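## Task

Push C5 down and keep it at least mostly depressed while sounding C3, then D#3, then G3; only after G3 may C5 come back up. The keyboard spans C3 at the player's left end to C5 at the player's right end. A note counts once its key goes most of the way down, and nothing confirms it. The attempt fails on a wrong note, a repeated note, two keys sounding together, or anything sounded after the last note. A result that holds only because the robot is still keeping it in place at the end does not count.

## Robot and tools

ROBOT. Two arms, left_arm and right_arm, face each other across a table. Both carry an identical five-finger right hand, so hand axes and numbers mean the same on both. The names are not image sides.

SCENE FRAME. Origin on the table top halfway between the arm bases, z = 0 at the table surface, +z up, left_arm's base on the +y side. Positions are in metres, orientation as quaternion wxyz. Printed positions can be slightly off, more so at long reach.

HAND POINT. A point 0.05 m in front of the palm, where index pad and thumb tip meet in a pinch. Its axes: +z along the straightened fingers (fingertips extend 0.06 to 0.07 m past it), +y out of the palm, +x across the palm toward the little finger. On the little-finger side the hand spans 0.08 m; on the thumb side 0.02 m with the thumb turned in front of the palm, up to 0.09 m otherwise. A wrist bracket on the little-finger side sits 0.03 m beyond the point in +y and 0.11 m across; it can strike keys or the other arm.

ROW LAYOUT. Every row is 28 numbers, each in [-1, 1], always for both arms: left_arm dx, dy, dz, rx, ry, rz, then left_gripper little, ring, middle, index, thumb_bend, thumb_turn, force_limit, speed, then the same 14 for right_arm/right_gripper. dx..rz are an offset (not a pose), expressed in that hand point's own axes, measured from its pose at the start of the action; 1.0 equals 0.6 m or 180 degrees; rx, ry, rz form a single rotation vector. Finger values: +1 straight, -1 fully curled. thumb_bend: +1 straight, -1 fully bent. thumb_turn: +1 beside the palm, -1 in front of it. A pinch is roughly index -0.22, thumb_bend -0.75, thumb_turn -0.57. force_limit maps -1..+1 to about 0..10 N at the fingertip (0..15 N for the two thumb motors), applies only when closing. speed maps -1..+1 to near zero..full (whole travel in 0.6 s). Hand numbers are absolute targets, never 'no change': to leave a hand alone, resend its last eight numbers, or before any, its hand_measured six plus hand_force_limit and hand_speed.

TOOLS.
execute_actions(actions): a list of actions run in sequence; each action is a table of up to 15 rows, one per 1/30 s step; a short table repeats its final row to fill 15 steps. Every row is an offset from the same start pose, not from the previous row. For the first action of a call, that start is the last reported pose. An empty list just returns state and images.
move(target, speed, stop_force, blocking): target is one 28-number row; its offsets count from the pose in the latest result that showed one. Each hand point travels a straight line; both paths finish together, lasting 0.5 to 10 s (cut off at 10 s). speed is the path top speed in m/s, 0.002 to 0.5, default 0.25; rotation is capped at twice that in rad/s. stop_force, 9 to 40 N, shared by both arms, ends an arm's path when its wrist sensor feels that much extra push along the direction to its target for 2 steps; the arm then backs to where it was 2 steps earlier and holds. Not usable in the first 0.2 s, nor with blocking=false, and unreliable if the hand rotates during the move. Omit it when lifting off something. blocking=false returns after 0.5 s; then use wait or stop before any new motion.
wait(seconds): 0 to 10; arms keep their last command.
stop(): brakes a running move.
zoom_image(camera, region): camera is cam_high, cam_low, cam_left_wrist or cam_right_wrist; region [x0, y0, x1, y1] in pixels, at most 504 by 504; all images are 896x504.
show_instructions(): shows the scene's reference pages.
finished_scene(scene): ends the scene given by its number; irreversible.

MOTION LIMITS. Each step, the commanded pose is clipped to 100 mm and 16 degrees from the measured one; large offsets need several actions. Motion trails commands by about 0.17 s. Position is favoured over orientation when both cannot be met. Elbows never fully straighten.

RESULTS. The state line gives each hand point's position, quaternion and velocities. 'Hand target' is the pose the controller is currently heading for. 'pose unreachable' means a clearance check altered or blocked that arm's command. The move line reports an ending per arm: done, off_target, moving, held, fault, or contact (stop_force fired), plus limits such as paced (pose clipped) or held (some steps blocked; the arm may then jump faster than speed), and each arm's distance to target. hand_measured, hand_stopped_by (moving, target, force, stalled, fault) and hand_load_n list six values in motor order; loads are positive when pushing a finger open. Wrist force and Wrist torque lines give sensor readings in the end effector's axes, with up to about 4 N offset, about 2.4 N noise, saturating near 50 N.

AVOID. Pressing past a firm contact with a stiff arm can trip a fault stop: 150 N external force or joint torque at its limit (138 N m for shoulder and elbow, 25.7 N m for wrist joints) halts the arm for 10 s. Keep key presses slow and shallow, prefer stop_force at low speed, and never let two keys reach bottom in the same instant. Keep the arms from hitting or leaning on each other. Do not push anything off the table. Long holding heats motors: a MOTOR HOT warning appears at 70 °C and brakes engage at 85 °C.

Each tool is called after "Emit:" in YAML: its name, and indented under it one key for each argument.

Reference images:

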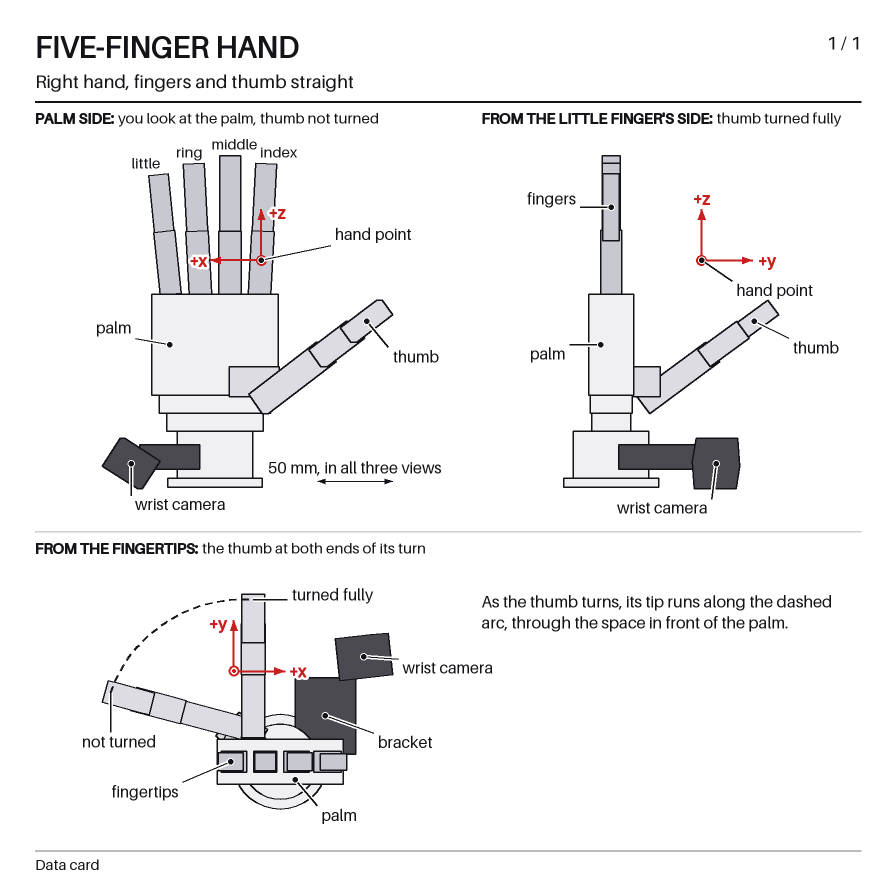

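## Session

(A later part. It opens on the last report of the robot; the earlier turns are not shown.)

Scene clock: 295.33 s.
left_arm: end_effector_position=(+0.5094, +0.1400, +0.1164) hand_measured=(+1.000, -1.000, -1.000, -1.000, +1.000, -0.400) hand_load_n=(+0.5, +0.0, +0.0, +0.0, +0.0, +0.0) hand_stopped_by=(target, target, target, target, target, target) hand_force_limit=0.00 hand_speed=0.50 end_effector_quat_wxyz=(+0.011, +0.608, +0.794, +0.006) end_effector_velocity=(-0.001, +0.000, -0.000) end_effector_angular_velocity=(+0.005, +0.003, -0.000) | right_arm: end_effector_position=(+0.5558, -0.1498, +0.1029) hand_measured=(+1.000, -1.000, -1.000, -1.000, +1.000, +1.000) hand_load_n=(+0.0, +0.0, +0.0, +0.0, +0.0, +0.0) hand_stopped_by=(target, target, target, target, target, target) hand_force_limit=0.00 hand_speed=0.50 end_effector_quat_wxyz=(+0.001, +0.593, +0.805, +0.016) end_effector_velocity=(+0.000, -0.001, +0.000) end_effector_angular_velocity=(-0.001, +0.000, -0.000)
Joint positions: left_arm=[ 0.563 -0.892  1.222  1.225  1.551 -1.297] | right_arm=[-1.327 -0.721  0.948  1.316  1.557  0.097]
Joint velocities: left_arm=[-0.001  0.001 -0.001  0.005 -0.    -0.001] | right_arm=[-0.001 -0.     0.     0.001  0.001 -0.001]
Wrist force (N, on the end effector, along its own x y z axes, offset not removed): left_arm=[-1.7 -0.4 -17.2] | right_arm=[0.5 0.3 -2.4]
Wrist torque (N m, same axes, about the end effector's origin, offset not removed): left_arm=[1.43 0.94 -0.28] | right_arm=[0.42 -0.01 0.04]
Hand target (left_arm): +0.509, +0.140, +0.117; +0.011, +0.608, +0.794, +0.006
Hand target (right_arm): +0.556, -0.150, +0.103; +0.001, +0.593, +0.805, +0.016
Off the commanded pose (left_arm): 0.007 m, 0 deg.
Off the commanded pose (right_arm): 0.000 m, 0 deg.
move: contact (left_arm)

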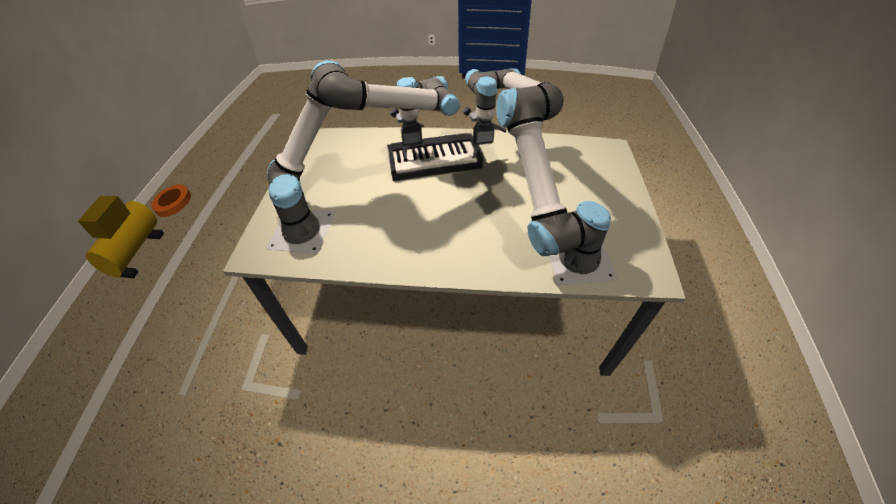

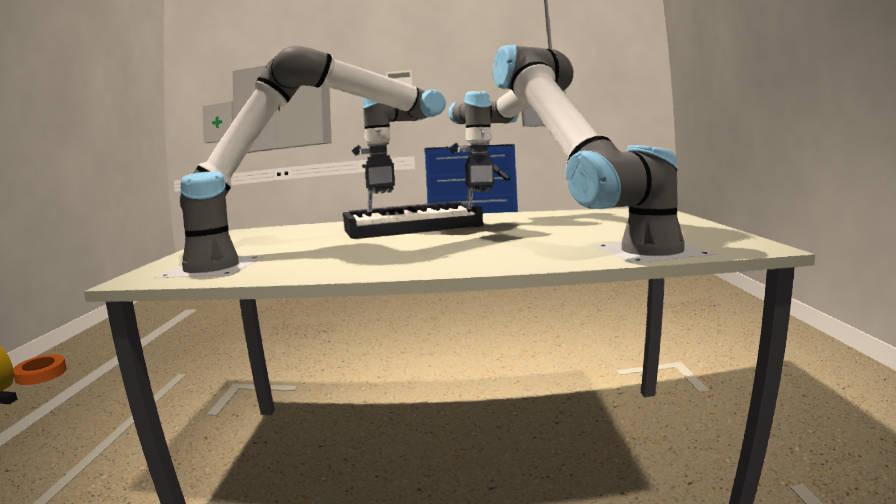

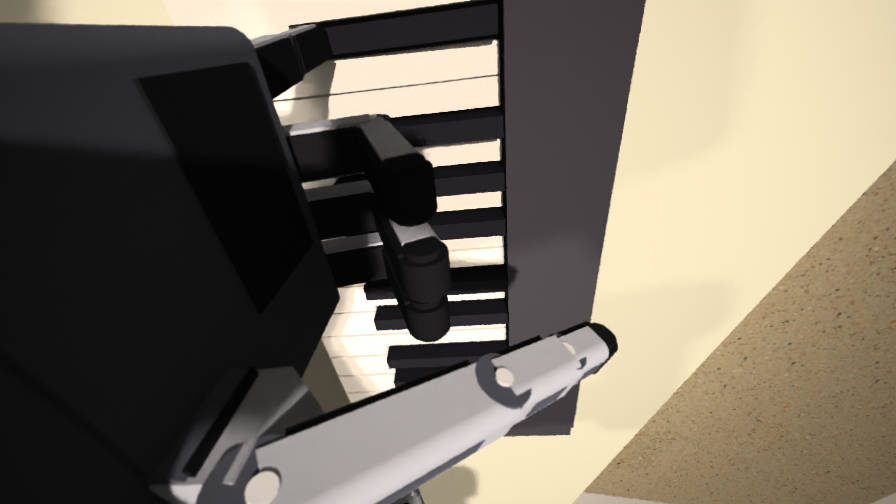

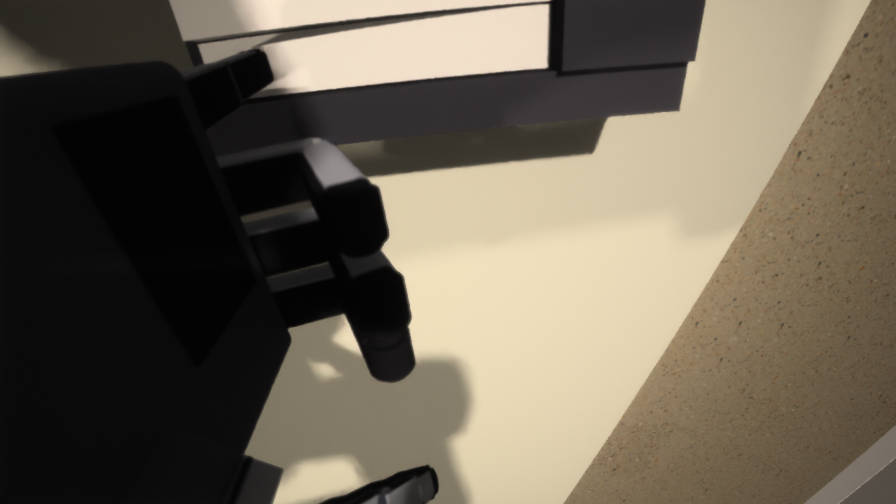

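Emit:
move:
  target: [0,0,-0.025,0,0,0,1,-1,-1,-1,1,-0.4,0,0.5, 0,0,0,0,0,0,1,-1,-1,-1,1,1,0,0.5]
  speed: 0.06

Emit:
move:
  target: [-0.095,-0.0717,0,0,0,0,1,-1,-1,-1,1,-0.4,0,0.5, 0,0,0,0,0,0,1,-1,-1,-1,1,1,0,0.5]
  speed: 0.08

Emit:
zoom_image:
  camera: "cam_left_wrist"
  region: [240, 0, 440, 140]

Emit:
zoom_image:
  camera: "cam_low"
  region: [335, 170, 495, 245]

Scene clock: 309.27 s.
left_arm: end_effector_position=(+0.5090, +0.1400, +0.1311) hand_measured=(+1.000, -1.000, -1.000, -1.000, +1.000, -0.400) hand_load_n=(+0.0, +0.0, +0.0, +0.0, +0.0, +0.0) hand_stopped_by=(target, target, target, target, target, target) hand_force_limit=0.00 hand_speed=0.50 end_effector_quat_wxyz=(+0.011, +0.608, +0.794, +0.006) end_effector_velocity=(-0.001, -0.001, +0.004) end_effector_angular_velocity=(-0.001, -0.000, -0.001) | right_arm: end_effector_position=(+0.5558, -0.1498, +0.1029) hand_measured=(+1.000, -1.000, -1.000, -1.000, +1.000, +1.000) hand_load_n=(+0.0, +0.0, +0.0, +0.0, +0.0, +0.0) hand_stopped_by=(target, target, target, target, target, target) hand_force_limit=0.00 hand_speed=0.50 end_effector_quat_wxyz=(+0.001, +0.593, +0.805, +0.016) end_effector_velocity=(-0.000, +0.000, -0.000) end_effector_angular_velocity=(+0.000, +0.001, -0.000)
Joint positions: left_arm=[ 0.562 -0.905  1.204  1.256  1.551 -1.297] | right_arm=[-1.327 -0.721  0.948  1.316  1.557  0.097]
Joint velocities: left_arm=[-0.001 -0.004 -0.004  0.006  0.    -0.   ] | right_arm=[ 0.     0.    -0.     0.    -0.001  0.   ]
Wrist force (N, on the end effector, along its own x y z axes, offset not removed): left_arm=[-1.5 3.1 -0.4] | right_arm=[-1.7 -0.7 -4.3]
Wrist torque (N m, same axes, about the end effector's origin, offset not removed): left_arm=[0.53 0.14 -0.14] | right_arm=[0.51 0.32 0.13]
Hand target (left_arm): +0.509, +0.140, +0.131; +0.011, +0.608, +0.794, +0.006
Hand target (right_arm): +0.556, -0.150, +0.103; +0.001, +0.593, +0.805, +0.016
Off the commanded pose (left_arm): 0.000 m, 0 deg.
Off the commanded pose (right_arm): 0.000 m, 0 deg.
move: done

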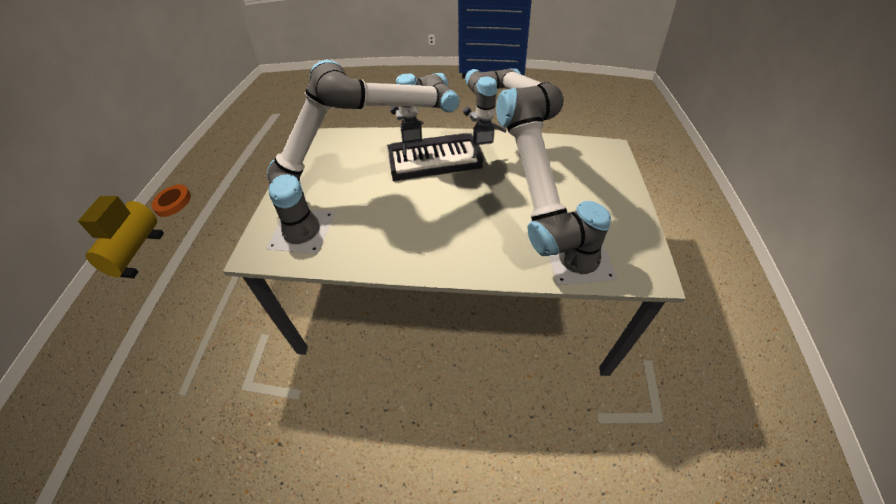

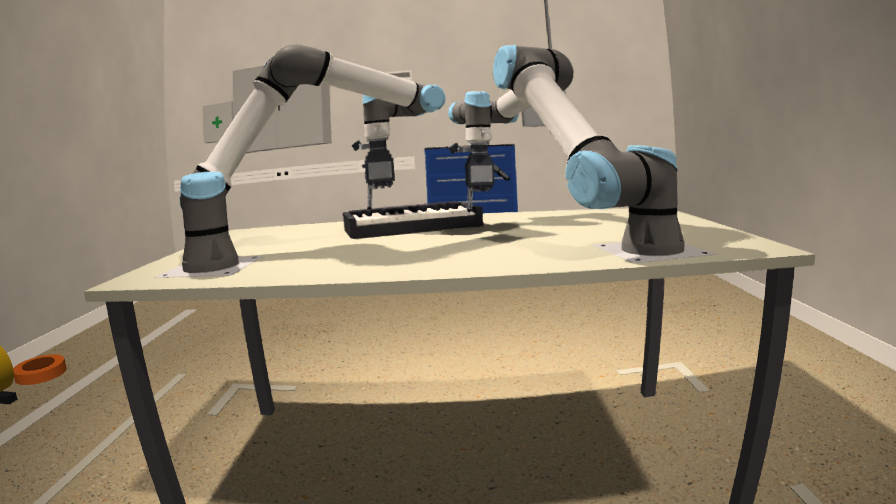

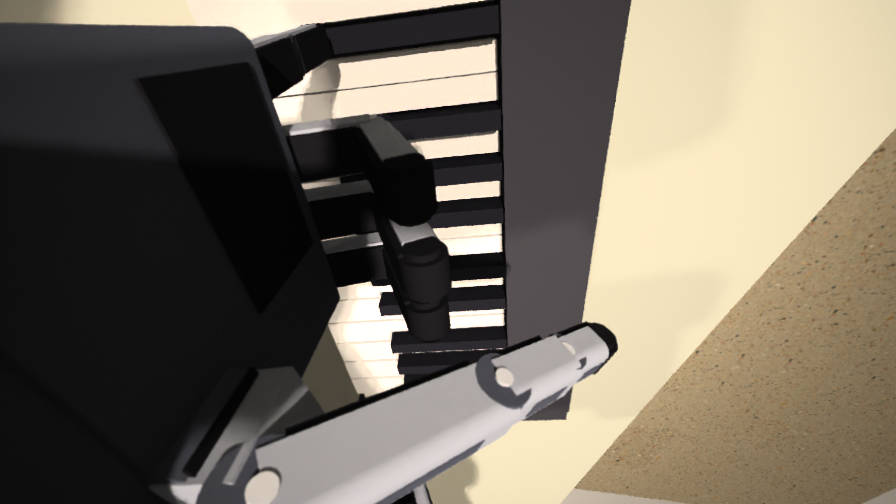

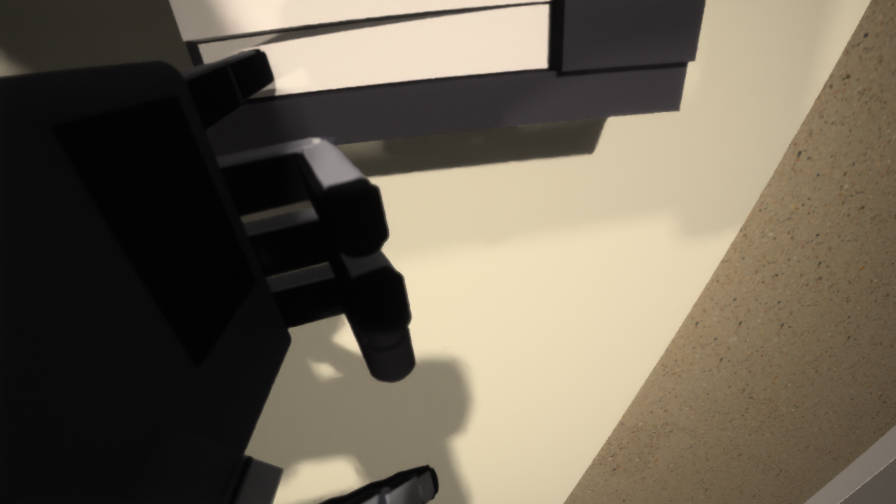

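Scene clock: 310.67 s.
left_arm: end_effector_position=(+0.4823, +0.0741, +0.1306) hand_measured=(+1.000, -1.000, -1.000, -1.000, +1.000, -0.400) hand_load_n=(+0.0, +0.0, +0.0, +0.0, +0.0, +0.0) hand_stopped_by=(target, target, target, target, target, target) hand_force_limit=0.00 hand_speed=0.50 end_effector_quat_wxyz=(+0.011, +0.608, +0.794, +0.006) end_effector_velocity=(-0.001, -0.002, +0.001) end_effector_angular_velocity=(-0.000, -0.001, +0.001) | right_arm: end_effector_position=(+0.5558, -0.1498, +0.1029) hand_measured=(+1.000, -1.000, -1.000, -1.000, +1.000, +1.000) hand_load_n=(+0.0, +0.0, +0.0, +0.0, +0.0, +0.0) hand_stopped_by=(target, target, target, target, target, target) hand_force_limit=0.00 hand_speed=0.50 end_effector_quat_wxyz=(+0.001, +0.593, +0.805, +0.016) end_effector_velocity=(-0.000, +0.000, +0.000) end_effector_angular_velocity=(-0.000, +0.001, +0.001)
Joint positions: left_arm=[ 0.464 -0.822  1.063  1.316  1.549 -1.396] | right_arm=[-1.327 -0.721  0.948  1.316  1.557  0.097]
Joint velocities: left_arm=[-0.003  0.003 -0.008  0.004 -0.    -0.004] | right_arm=[ 0.    -0.     0.     0.001 -0.    -0.   ]
Wrist force (N, on the end effector, along its own x y z axes, offset not removed): left_arm=[-1.4 0.6 0.4] | right_arm=[-0.2 2.4 -7.9]
Wrist torque (N m, same axes, about the end effector's origin, offset not removed): left_arm=[0.05 0.09 -0.25] | right_arm=[1.00 0.14 0.23]
Hand target (left_arm): +0.482, +0.074, +0.131; +0.011, +0.608, +0.794, +0.006
Hand target (right_arm): +0.556, -0.150, +0.103; +0.001, +0.593, +0.805, +0.016
Off the commanded pose (left_arm): 0.000 m, 0 deg.
Off the commanded pose (right_arm): 0.000 m, 0 deg.
move: done

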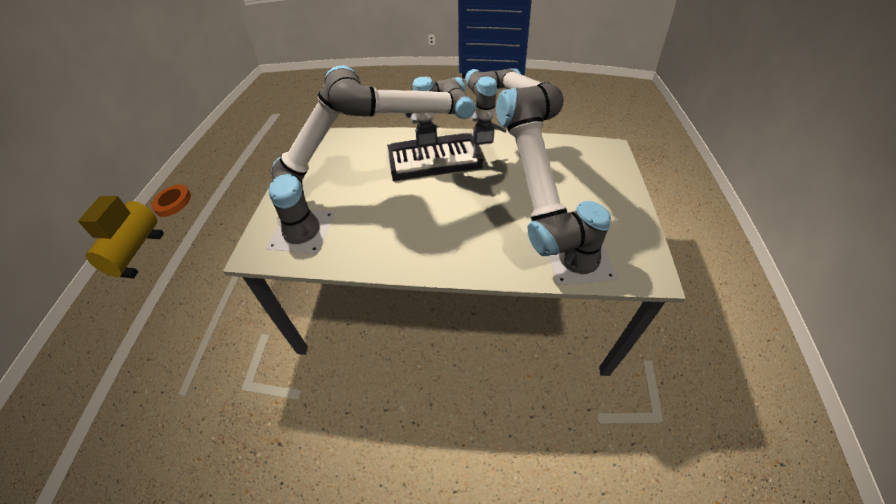

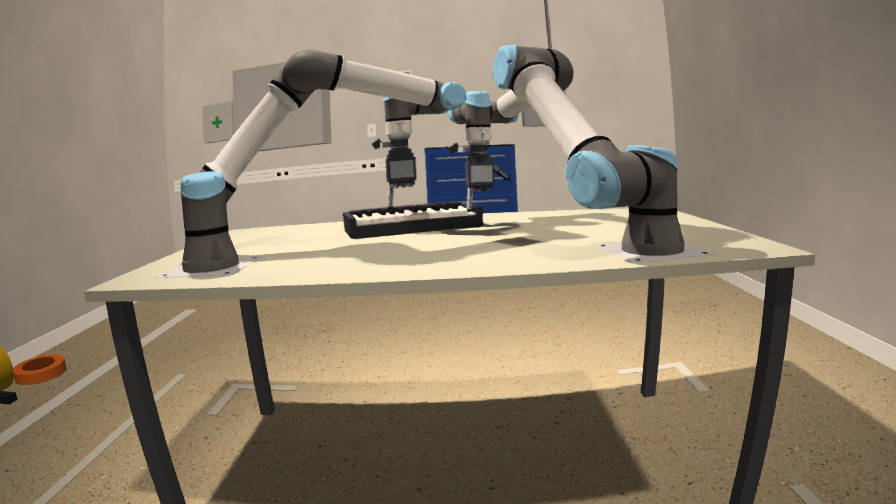

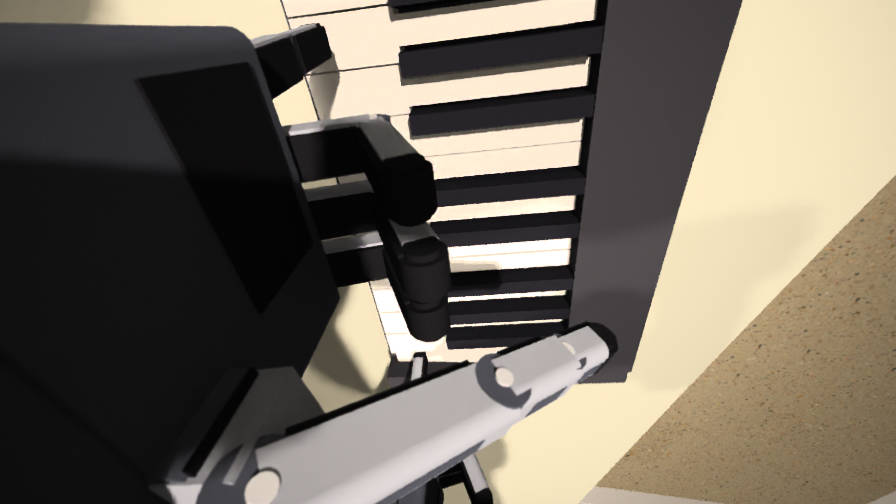

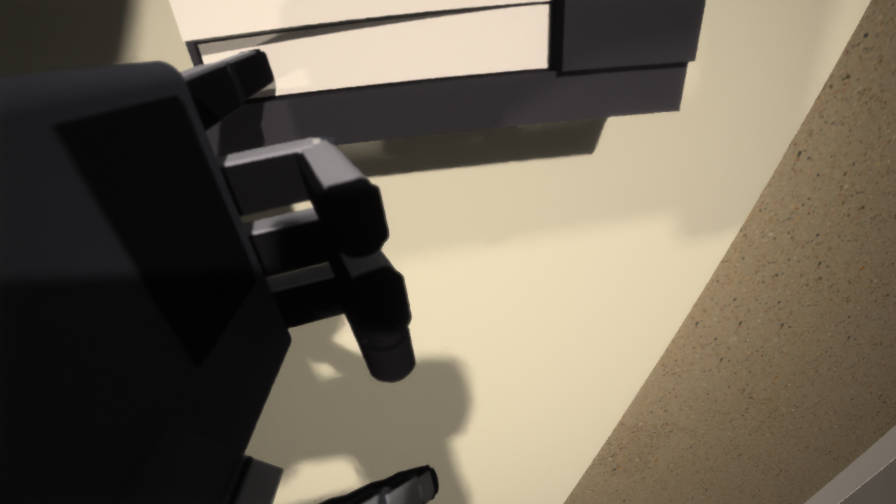

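Region (240, 0, 440, 140) of cam_left_wrist's 896x504 image, scaled by 2.520, with more detail than that image has; it fills the top 353 rows of this view, and the rest is white.

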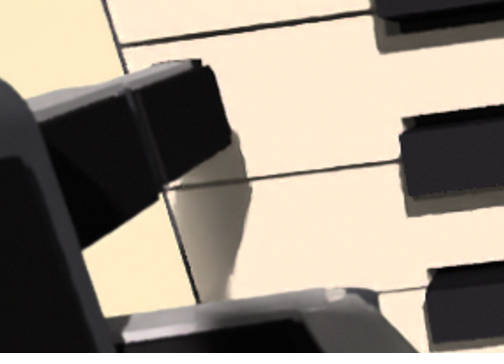

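Region (335, 170, 495, 245) of cam_low's 896x504 image, scaled by 3.150, with more detail than that image has; it fills the top 236 rows of this view, and the rest is white.

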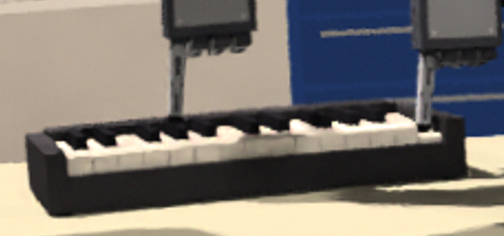

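Emit:
zoom_image:
  camera: "cam_high"
  region: [395, 55, 535, 150]

Region (395, 55, 535, 150) of cam_high's 896x504 image, scaled by 3.600, with more detail than that image has; it fills the top 342 rows of this view, and the rest is white.

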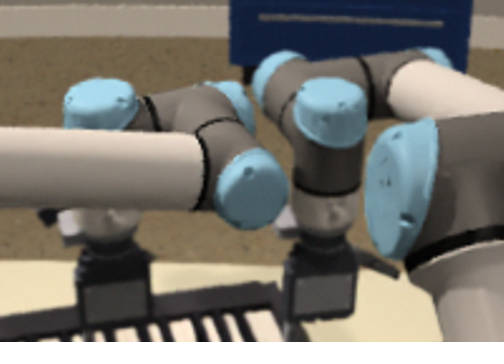

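There is clearance between the wrists. Pressing G3.

Emit:
move:
  target: [-0.0012,0,0.033,0,0,0,1,-1,-1,-1,1,-0.4,0,0.5, 0,0,0,0,0,0,1,-1,-1,-1,1,1,0,0.5]
  speed: 0.04

Emit:
zoom_image:
  camera: "cam_left_wrist"
  region: [240, 0, 440, 140]

Scene clock: 321.07 s.
left_arm: end_effector_position=(+0.4830, +0.0734, +0.1112) hand_measured=(+1.000, -1.000, -1.000, -1.000, +1.000, -0.400) hand_load_n=(+0.0, +0.0, +0.0, +0.0, +0.0, +0.0) hand_stopped_by=(target, target, target, target, target, target) hand_force_limit=0.00 hand_speed=0.50 end_effector_quat_wxyz=(+0.011, +0.608, +0.794, +0.006) end_effector_velocity=(+0.000, +0.000, -0.003) end_effector_angular_velocity=(+0.001, +0.000, +0.000) | right_arm: end_effector_position=(+0.5558, -0.1498, +0.1029) hand_measured=(+1.000, -1.000, -1.000, -1.000, +1.000, +1.000) hand_load_n=(+0.0, +0.0, +0.0, +0.0, +0.0, +0.0) hand_stopped_by=(target, target, target, target, target, target) hand_force_limit=0.00 hand_speed=0.50 end_effector_quat_wxyz=(+0.001, +0.593, +0.805, +0.016) end_effector_velocity=(-0.000, +0.000, -0.000) end_effector_angular_velocity=(-0.000, +0.000, +0.001)
Joint positions: left_arm=[ 0.465 -0.806  1.086  1.277  1.549 -1.395] | right_arm=[-1.327 -0.721  0.948  1.316  1.557  0.097]
Joint velocities: left_arm=[ 0.     0.003  0.003 -0.006 -0.    -0.   ] | right_arm=[ 0.001  0.    -0.     0.     0.    -0.   ]
Wrist force (N, on the end effector, along its own x y z axes, offset not removed): left_arm=[-1.2 1.7 -0.9] | right_arm=[0.7 -0.5 -5.6]
Wrist torque (N m, same axes, about the end effector's origin, offset not removed): left_arm=[0.30 0.11 -0.18] | right_arm=[0.36 0.14 0.09]
Hand target (left_arm): +0.483, +0.073, +0.111; +0.011, +0.608, +0.794, +0.006
Hand target (right_arm): +0.556, -0.150, +0.103; +0.001, +0.593, +0.805, +0.016
Off the commanded pose (left_arm): 0.000 m, 0 deg.
Off the commanded pose (right_arm): 0.000 m, 0 deg.
move: done

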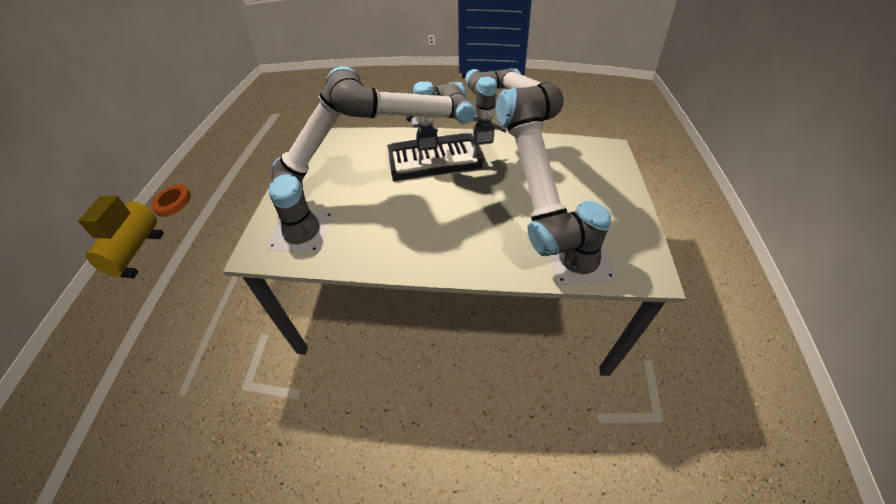

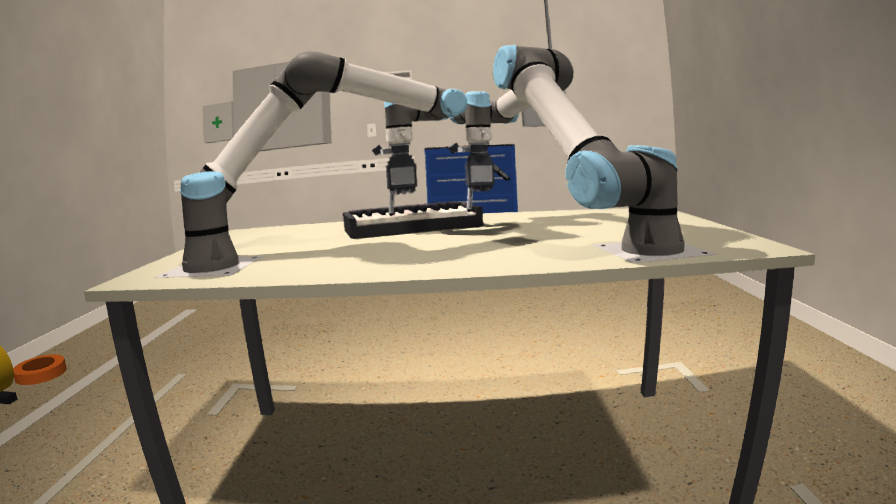

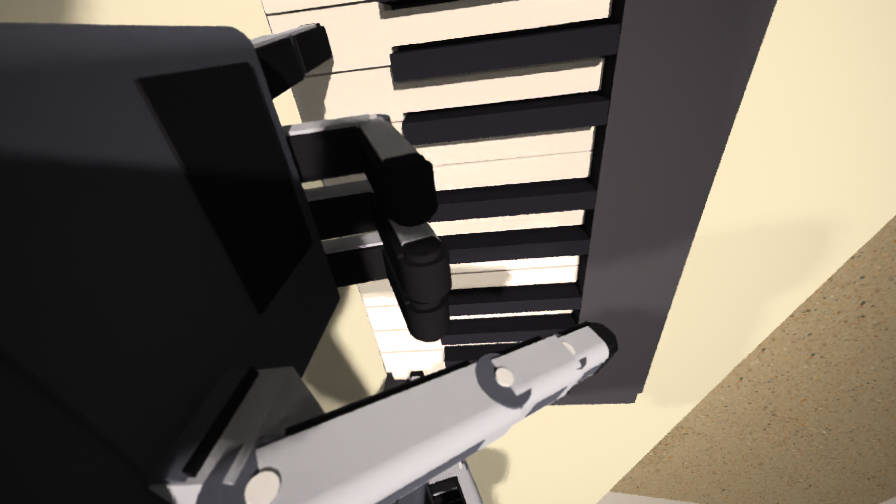

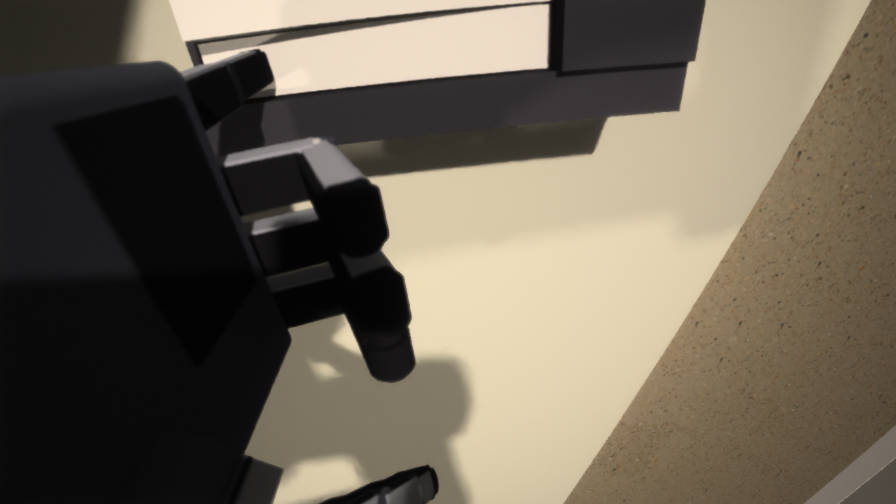

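Region (240, 0, 440, 140) of cam_left_wrist's 896x504 image, scaled by 2.520, with more detail than that image has; it fills the top 353 rows of this view, and the rest is white.

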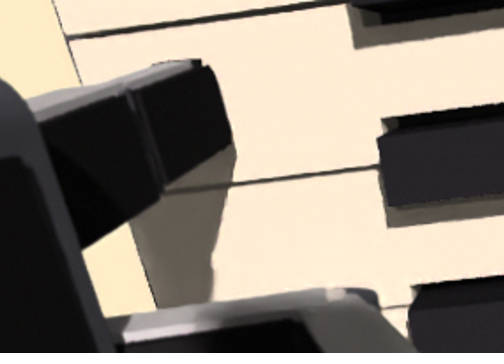

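Emit:
move:
  target: [0,0,0.025,0,0,0,1,-1,-1,-1,1,-0.4,0,0.5, 0,0,0,0,0,0,1,-1,-1,-1,1,1,0,0.5]
  speed: 0.005
  stop_force: 9

Emit:
zoom_image:
  camera: "cam_low"
  region: [335, 170, 495, 245]

Scene clock: 328.03 s.
left_arm: end_effector_position=(+0.4832, +0.0734, +0.1015) hand_measured=(+1.000, -1.000, -1.000, -1.000, +1.000, -0.400) hand_load_n=(+0.0, +0.0, +0.0, +0.0, +0.0, +0.0) hand_stopped_by=(target, target, target, target, target, target) hand_force_limit=0.00 hand_speed=0.50 end_effector_quat_wxyz=(+0.011, +0.608, +0.794, +0.006) end_effector_velocity=(-0.000, +0.001, +0.001) end_effector_angular_velocity=(+0.003, +0.002, -0.001) | right_arm: end_effector_position=(+0.5558, -0.1498, +0.1029) hand_measured=(+1.000, -1.000, -1.000, -1.000, +1.000, +1.000) hand_load_n=(+0.0, +0.0, +0.0, +0.0, +0.0, +0.0) hand_stopped_by=(target, target, target, target, target, target) hand_force_limit=0.00 hand_speed=0.50 end_effector_quat_wxyz=(+0.001, +0.593, +0.805, +0.016) end_effector_velocity=(-0.000, -0.000, -0.000) end_effector_angular_velocity=(-0.000, +0.001, -0.000)
Joint positions: left_arm=[ 0.465 -0.798  1.098  1.257  1.549 -1.395] | right_arm=[-1.327 -0.721  0.948  1.316  1.557  0.097]
Joint velocities: left_arm=[ 0.    -0.    -0.001  0.005  0.     0.001] | right_arm=[-0.001  0.     0.     0.001 -0.    -0.001]
Wrist force (N, on the end effector, along its own x y z axes, offset not removed): left_arm=[-1.7 1.1 -14.7] | right_arm=[0.7 -1.5 -2.9]
Wrist torque (N m, same axes, about the end effector's origin, offset not removed): left_arm=[1.46 0.79 -0.20] | right_arm=[0.06 0.03 0.11]
Hand target (left_arm): +0.483, +0.073, +0.102; +0.011, +0.608, +0.794, +0.006
Hand target (right_arm): +0.556, -0.150, +0.103; +0.001, +0.593, +0.805, +0.016
Off the commanded pose (left_arm): 0.005 m, 0 deg.
Off the commanded pose (right_arm): 0.000 m, 0 deg.
move: contact (left_arm)

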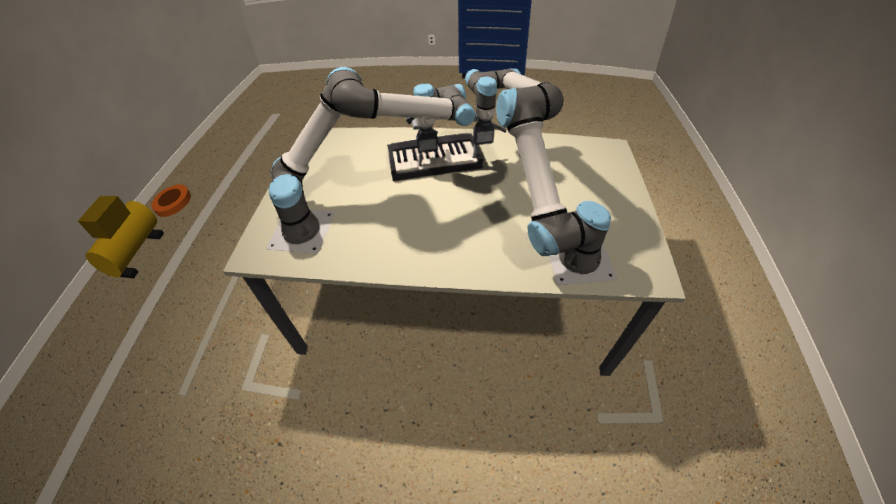

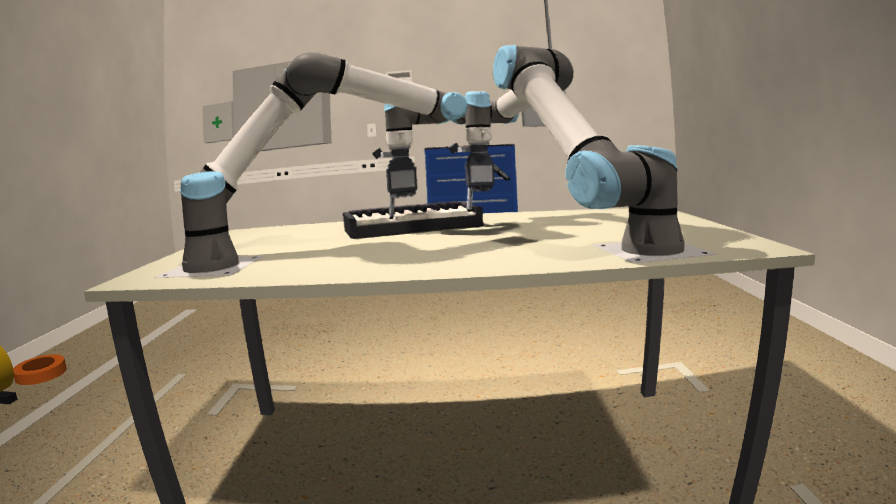

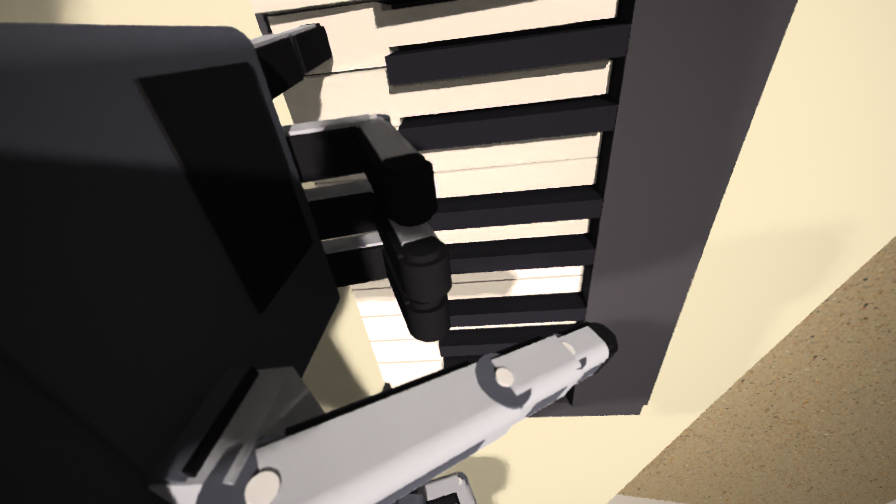

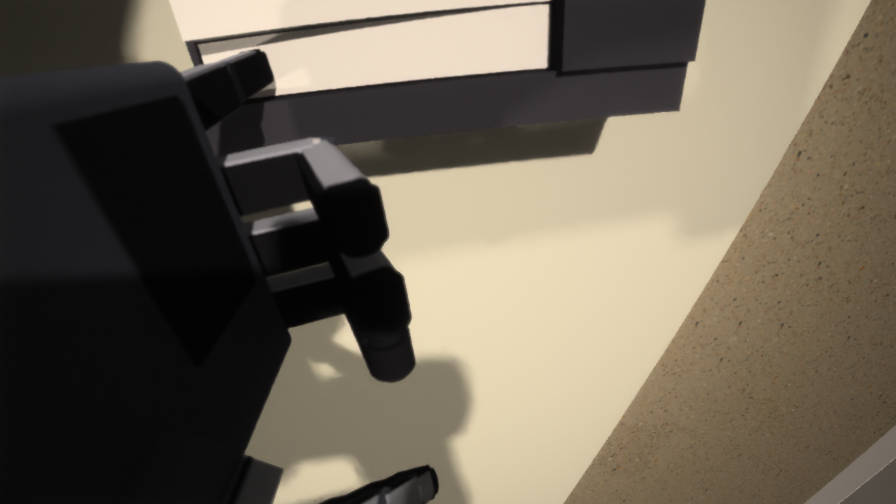

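Region (335, 170, 495, 245) of cam_low's 896x504 image, scaled by 3.150, with more detail than that image has; it fills the top 236 rows of this view, and the rest is white.

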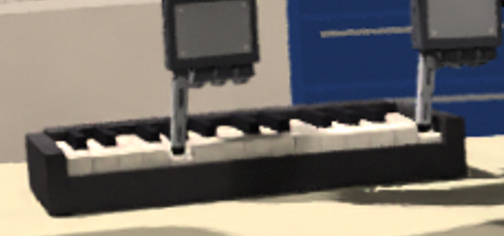

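G3 is down. Lifting both hands.

Emit:
move:
  target: [0,0,-0.07,0,0,0,1,-1,-1,-1,1,-0.4,0,0.5, 0,0,-0.07,0,0,0,1,-1,-1,-1,1,1,0,0.5]
  speed: 0.08

Emit:
finished_scene:
  scene: 1

Scene clock: 339.33 s.
left_arm: end_effector_position=(+0.4822, +0.0735, +0.1431) hand_measured=(+1.000, -1.000, -1.000, -1.000, +1.000, -0.400) hand_load_n=(+0.0, +0.0, +0.0, +0.0, +0.0, +0.0) hand_stopped_by=(target, target, target, target, target, target) hand_force_limit=0.00 hand_speed=0.50 end_effector_quat_wxyz=(+0.011, +0.608, +0.794, +0.006) end_effector_velocity=(-0.001, -0.000, +0.003) end_effector_angular_velocity=(-0.000, +0.000, +0.000) | right_arm: end_effector_position=(+0.5550, -0.1509, +0.1446) hand_measured=(+1.000, -1.000, -1.000, -1.000, +1.000, +1.000) hand_load_n=(+0.0, +0.0, +0.0, +0.0, +0.0, +0.0) hand_stopped_by=(target, target, target, target, target, target) hand_force_limit=0.00 hand_speed=0.50 end_effector_quat_wxyz=(+0.001, +0.593, +0.805, +0.016) end_effector_velocity=(-0.000, +0.001, +0.003) end_effector_angular_velocity=(+0.000, +0.000, +0.001)
Joint positions: left_arm=[ 0.463 -0.829  1.042  1.344  1.549 -1.396] | right_arm=[-1.328 -0.747  0.888  1.402  1.557  0.096]
Joint velocities: left_arm=[-0.001 -0.002 -0.004  0.006  0.    -0.001] | right_arm=[ 0.001 -0.001 -0.005  0.006 -0.    -0.   ]
Wrist force (N, on the end effector, along its own x y z axes, offset not removed): left_arm=[-0.8 1.9 -0.4] | right_arm=[-1.2 2.0 -2.7]
Wrist torque (N m, same axes, about the end effector's origin, offset not removed): left_arm=[0.40 0.12 -0.10] | right_arm=[0.47 0.34 0.05]
Hand target (left_arm): +0.482, +0.074, +0.143; +0.011, +0.608, +0.794, +0.006
Hand target (right_arm): +0.555, -0.151, +0.145; +0.001, +0.593, +0.805, +0.016
Off the commanded pose (left_arm): 0.000 m, 0 deg.
Off the commanded pose (right_arm): 0.000 m, 0 deg.
move: done

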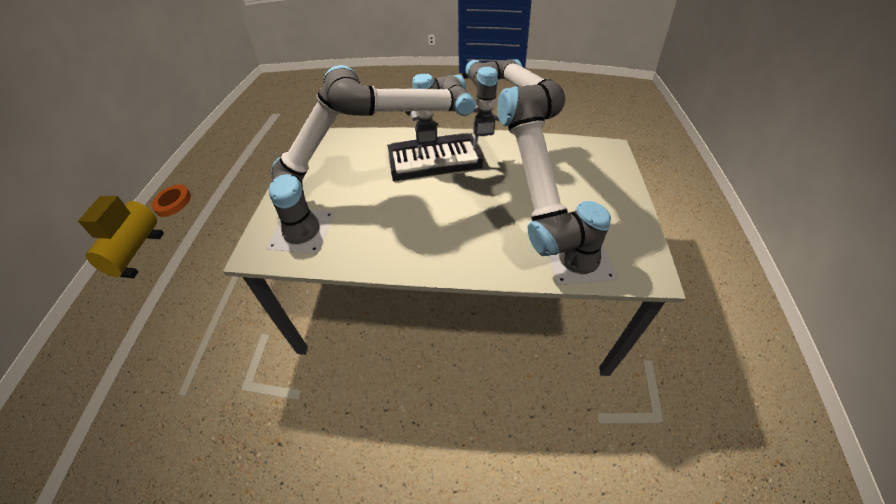

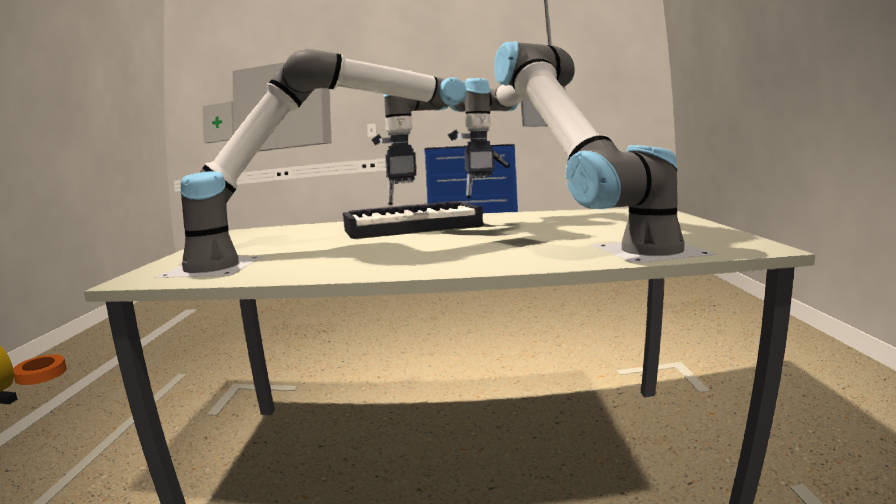

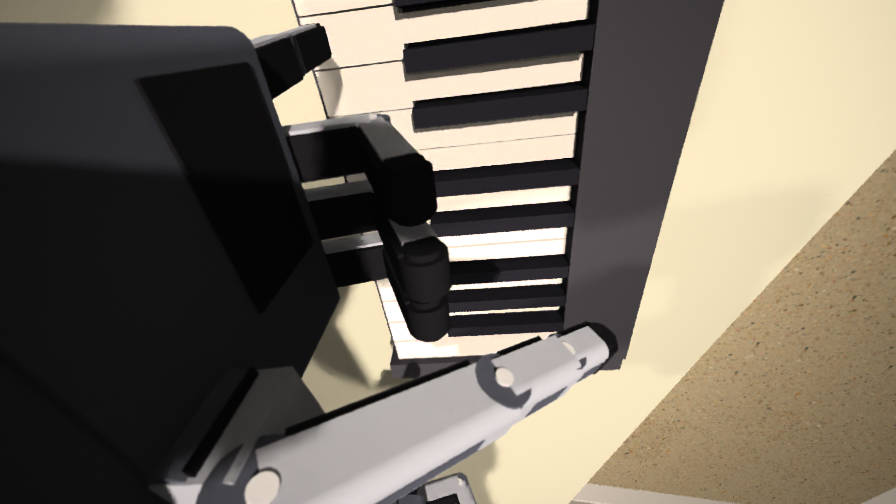

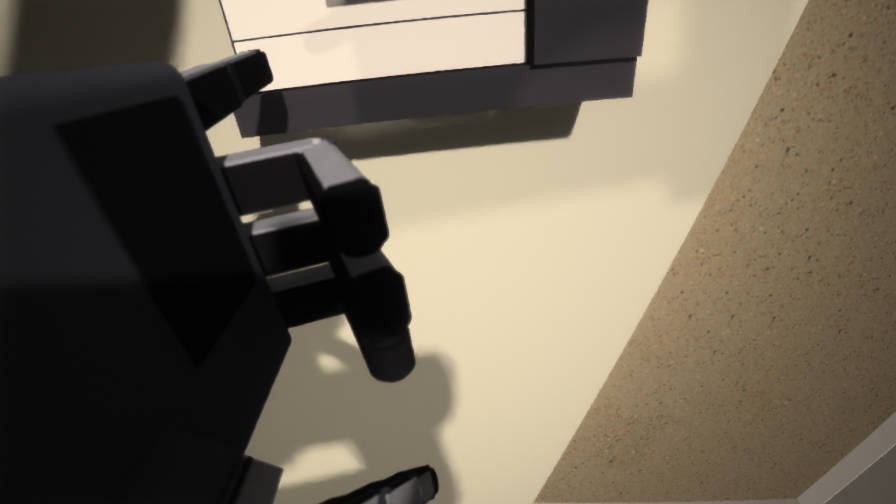

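The scene is finished: the task was done.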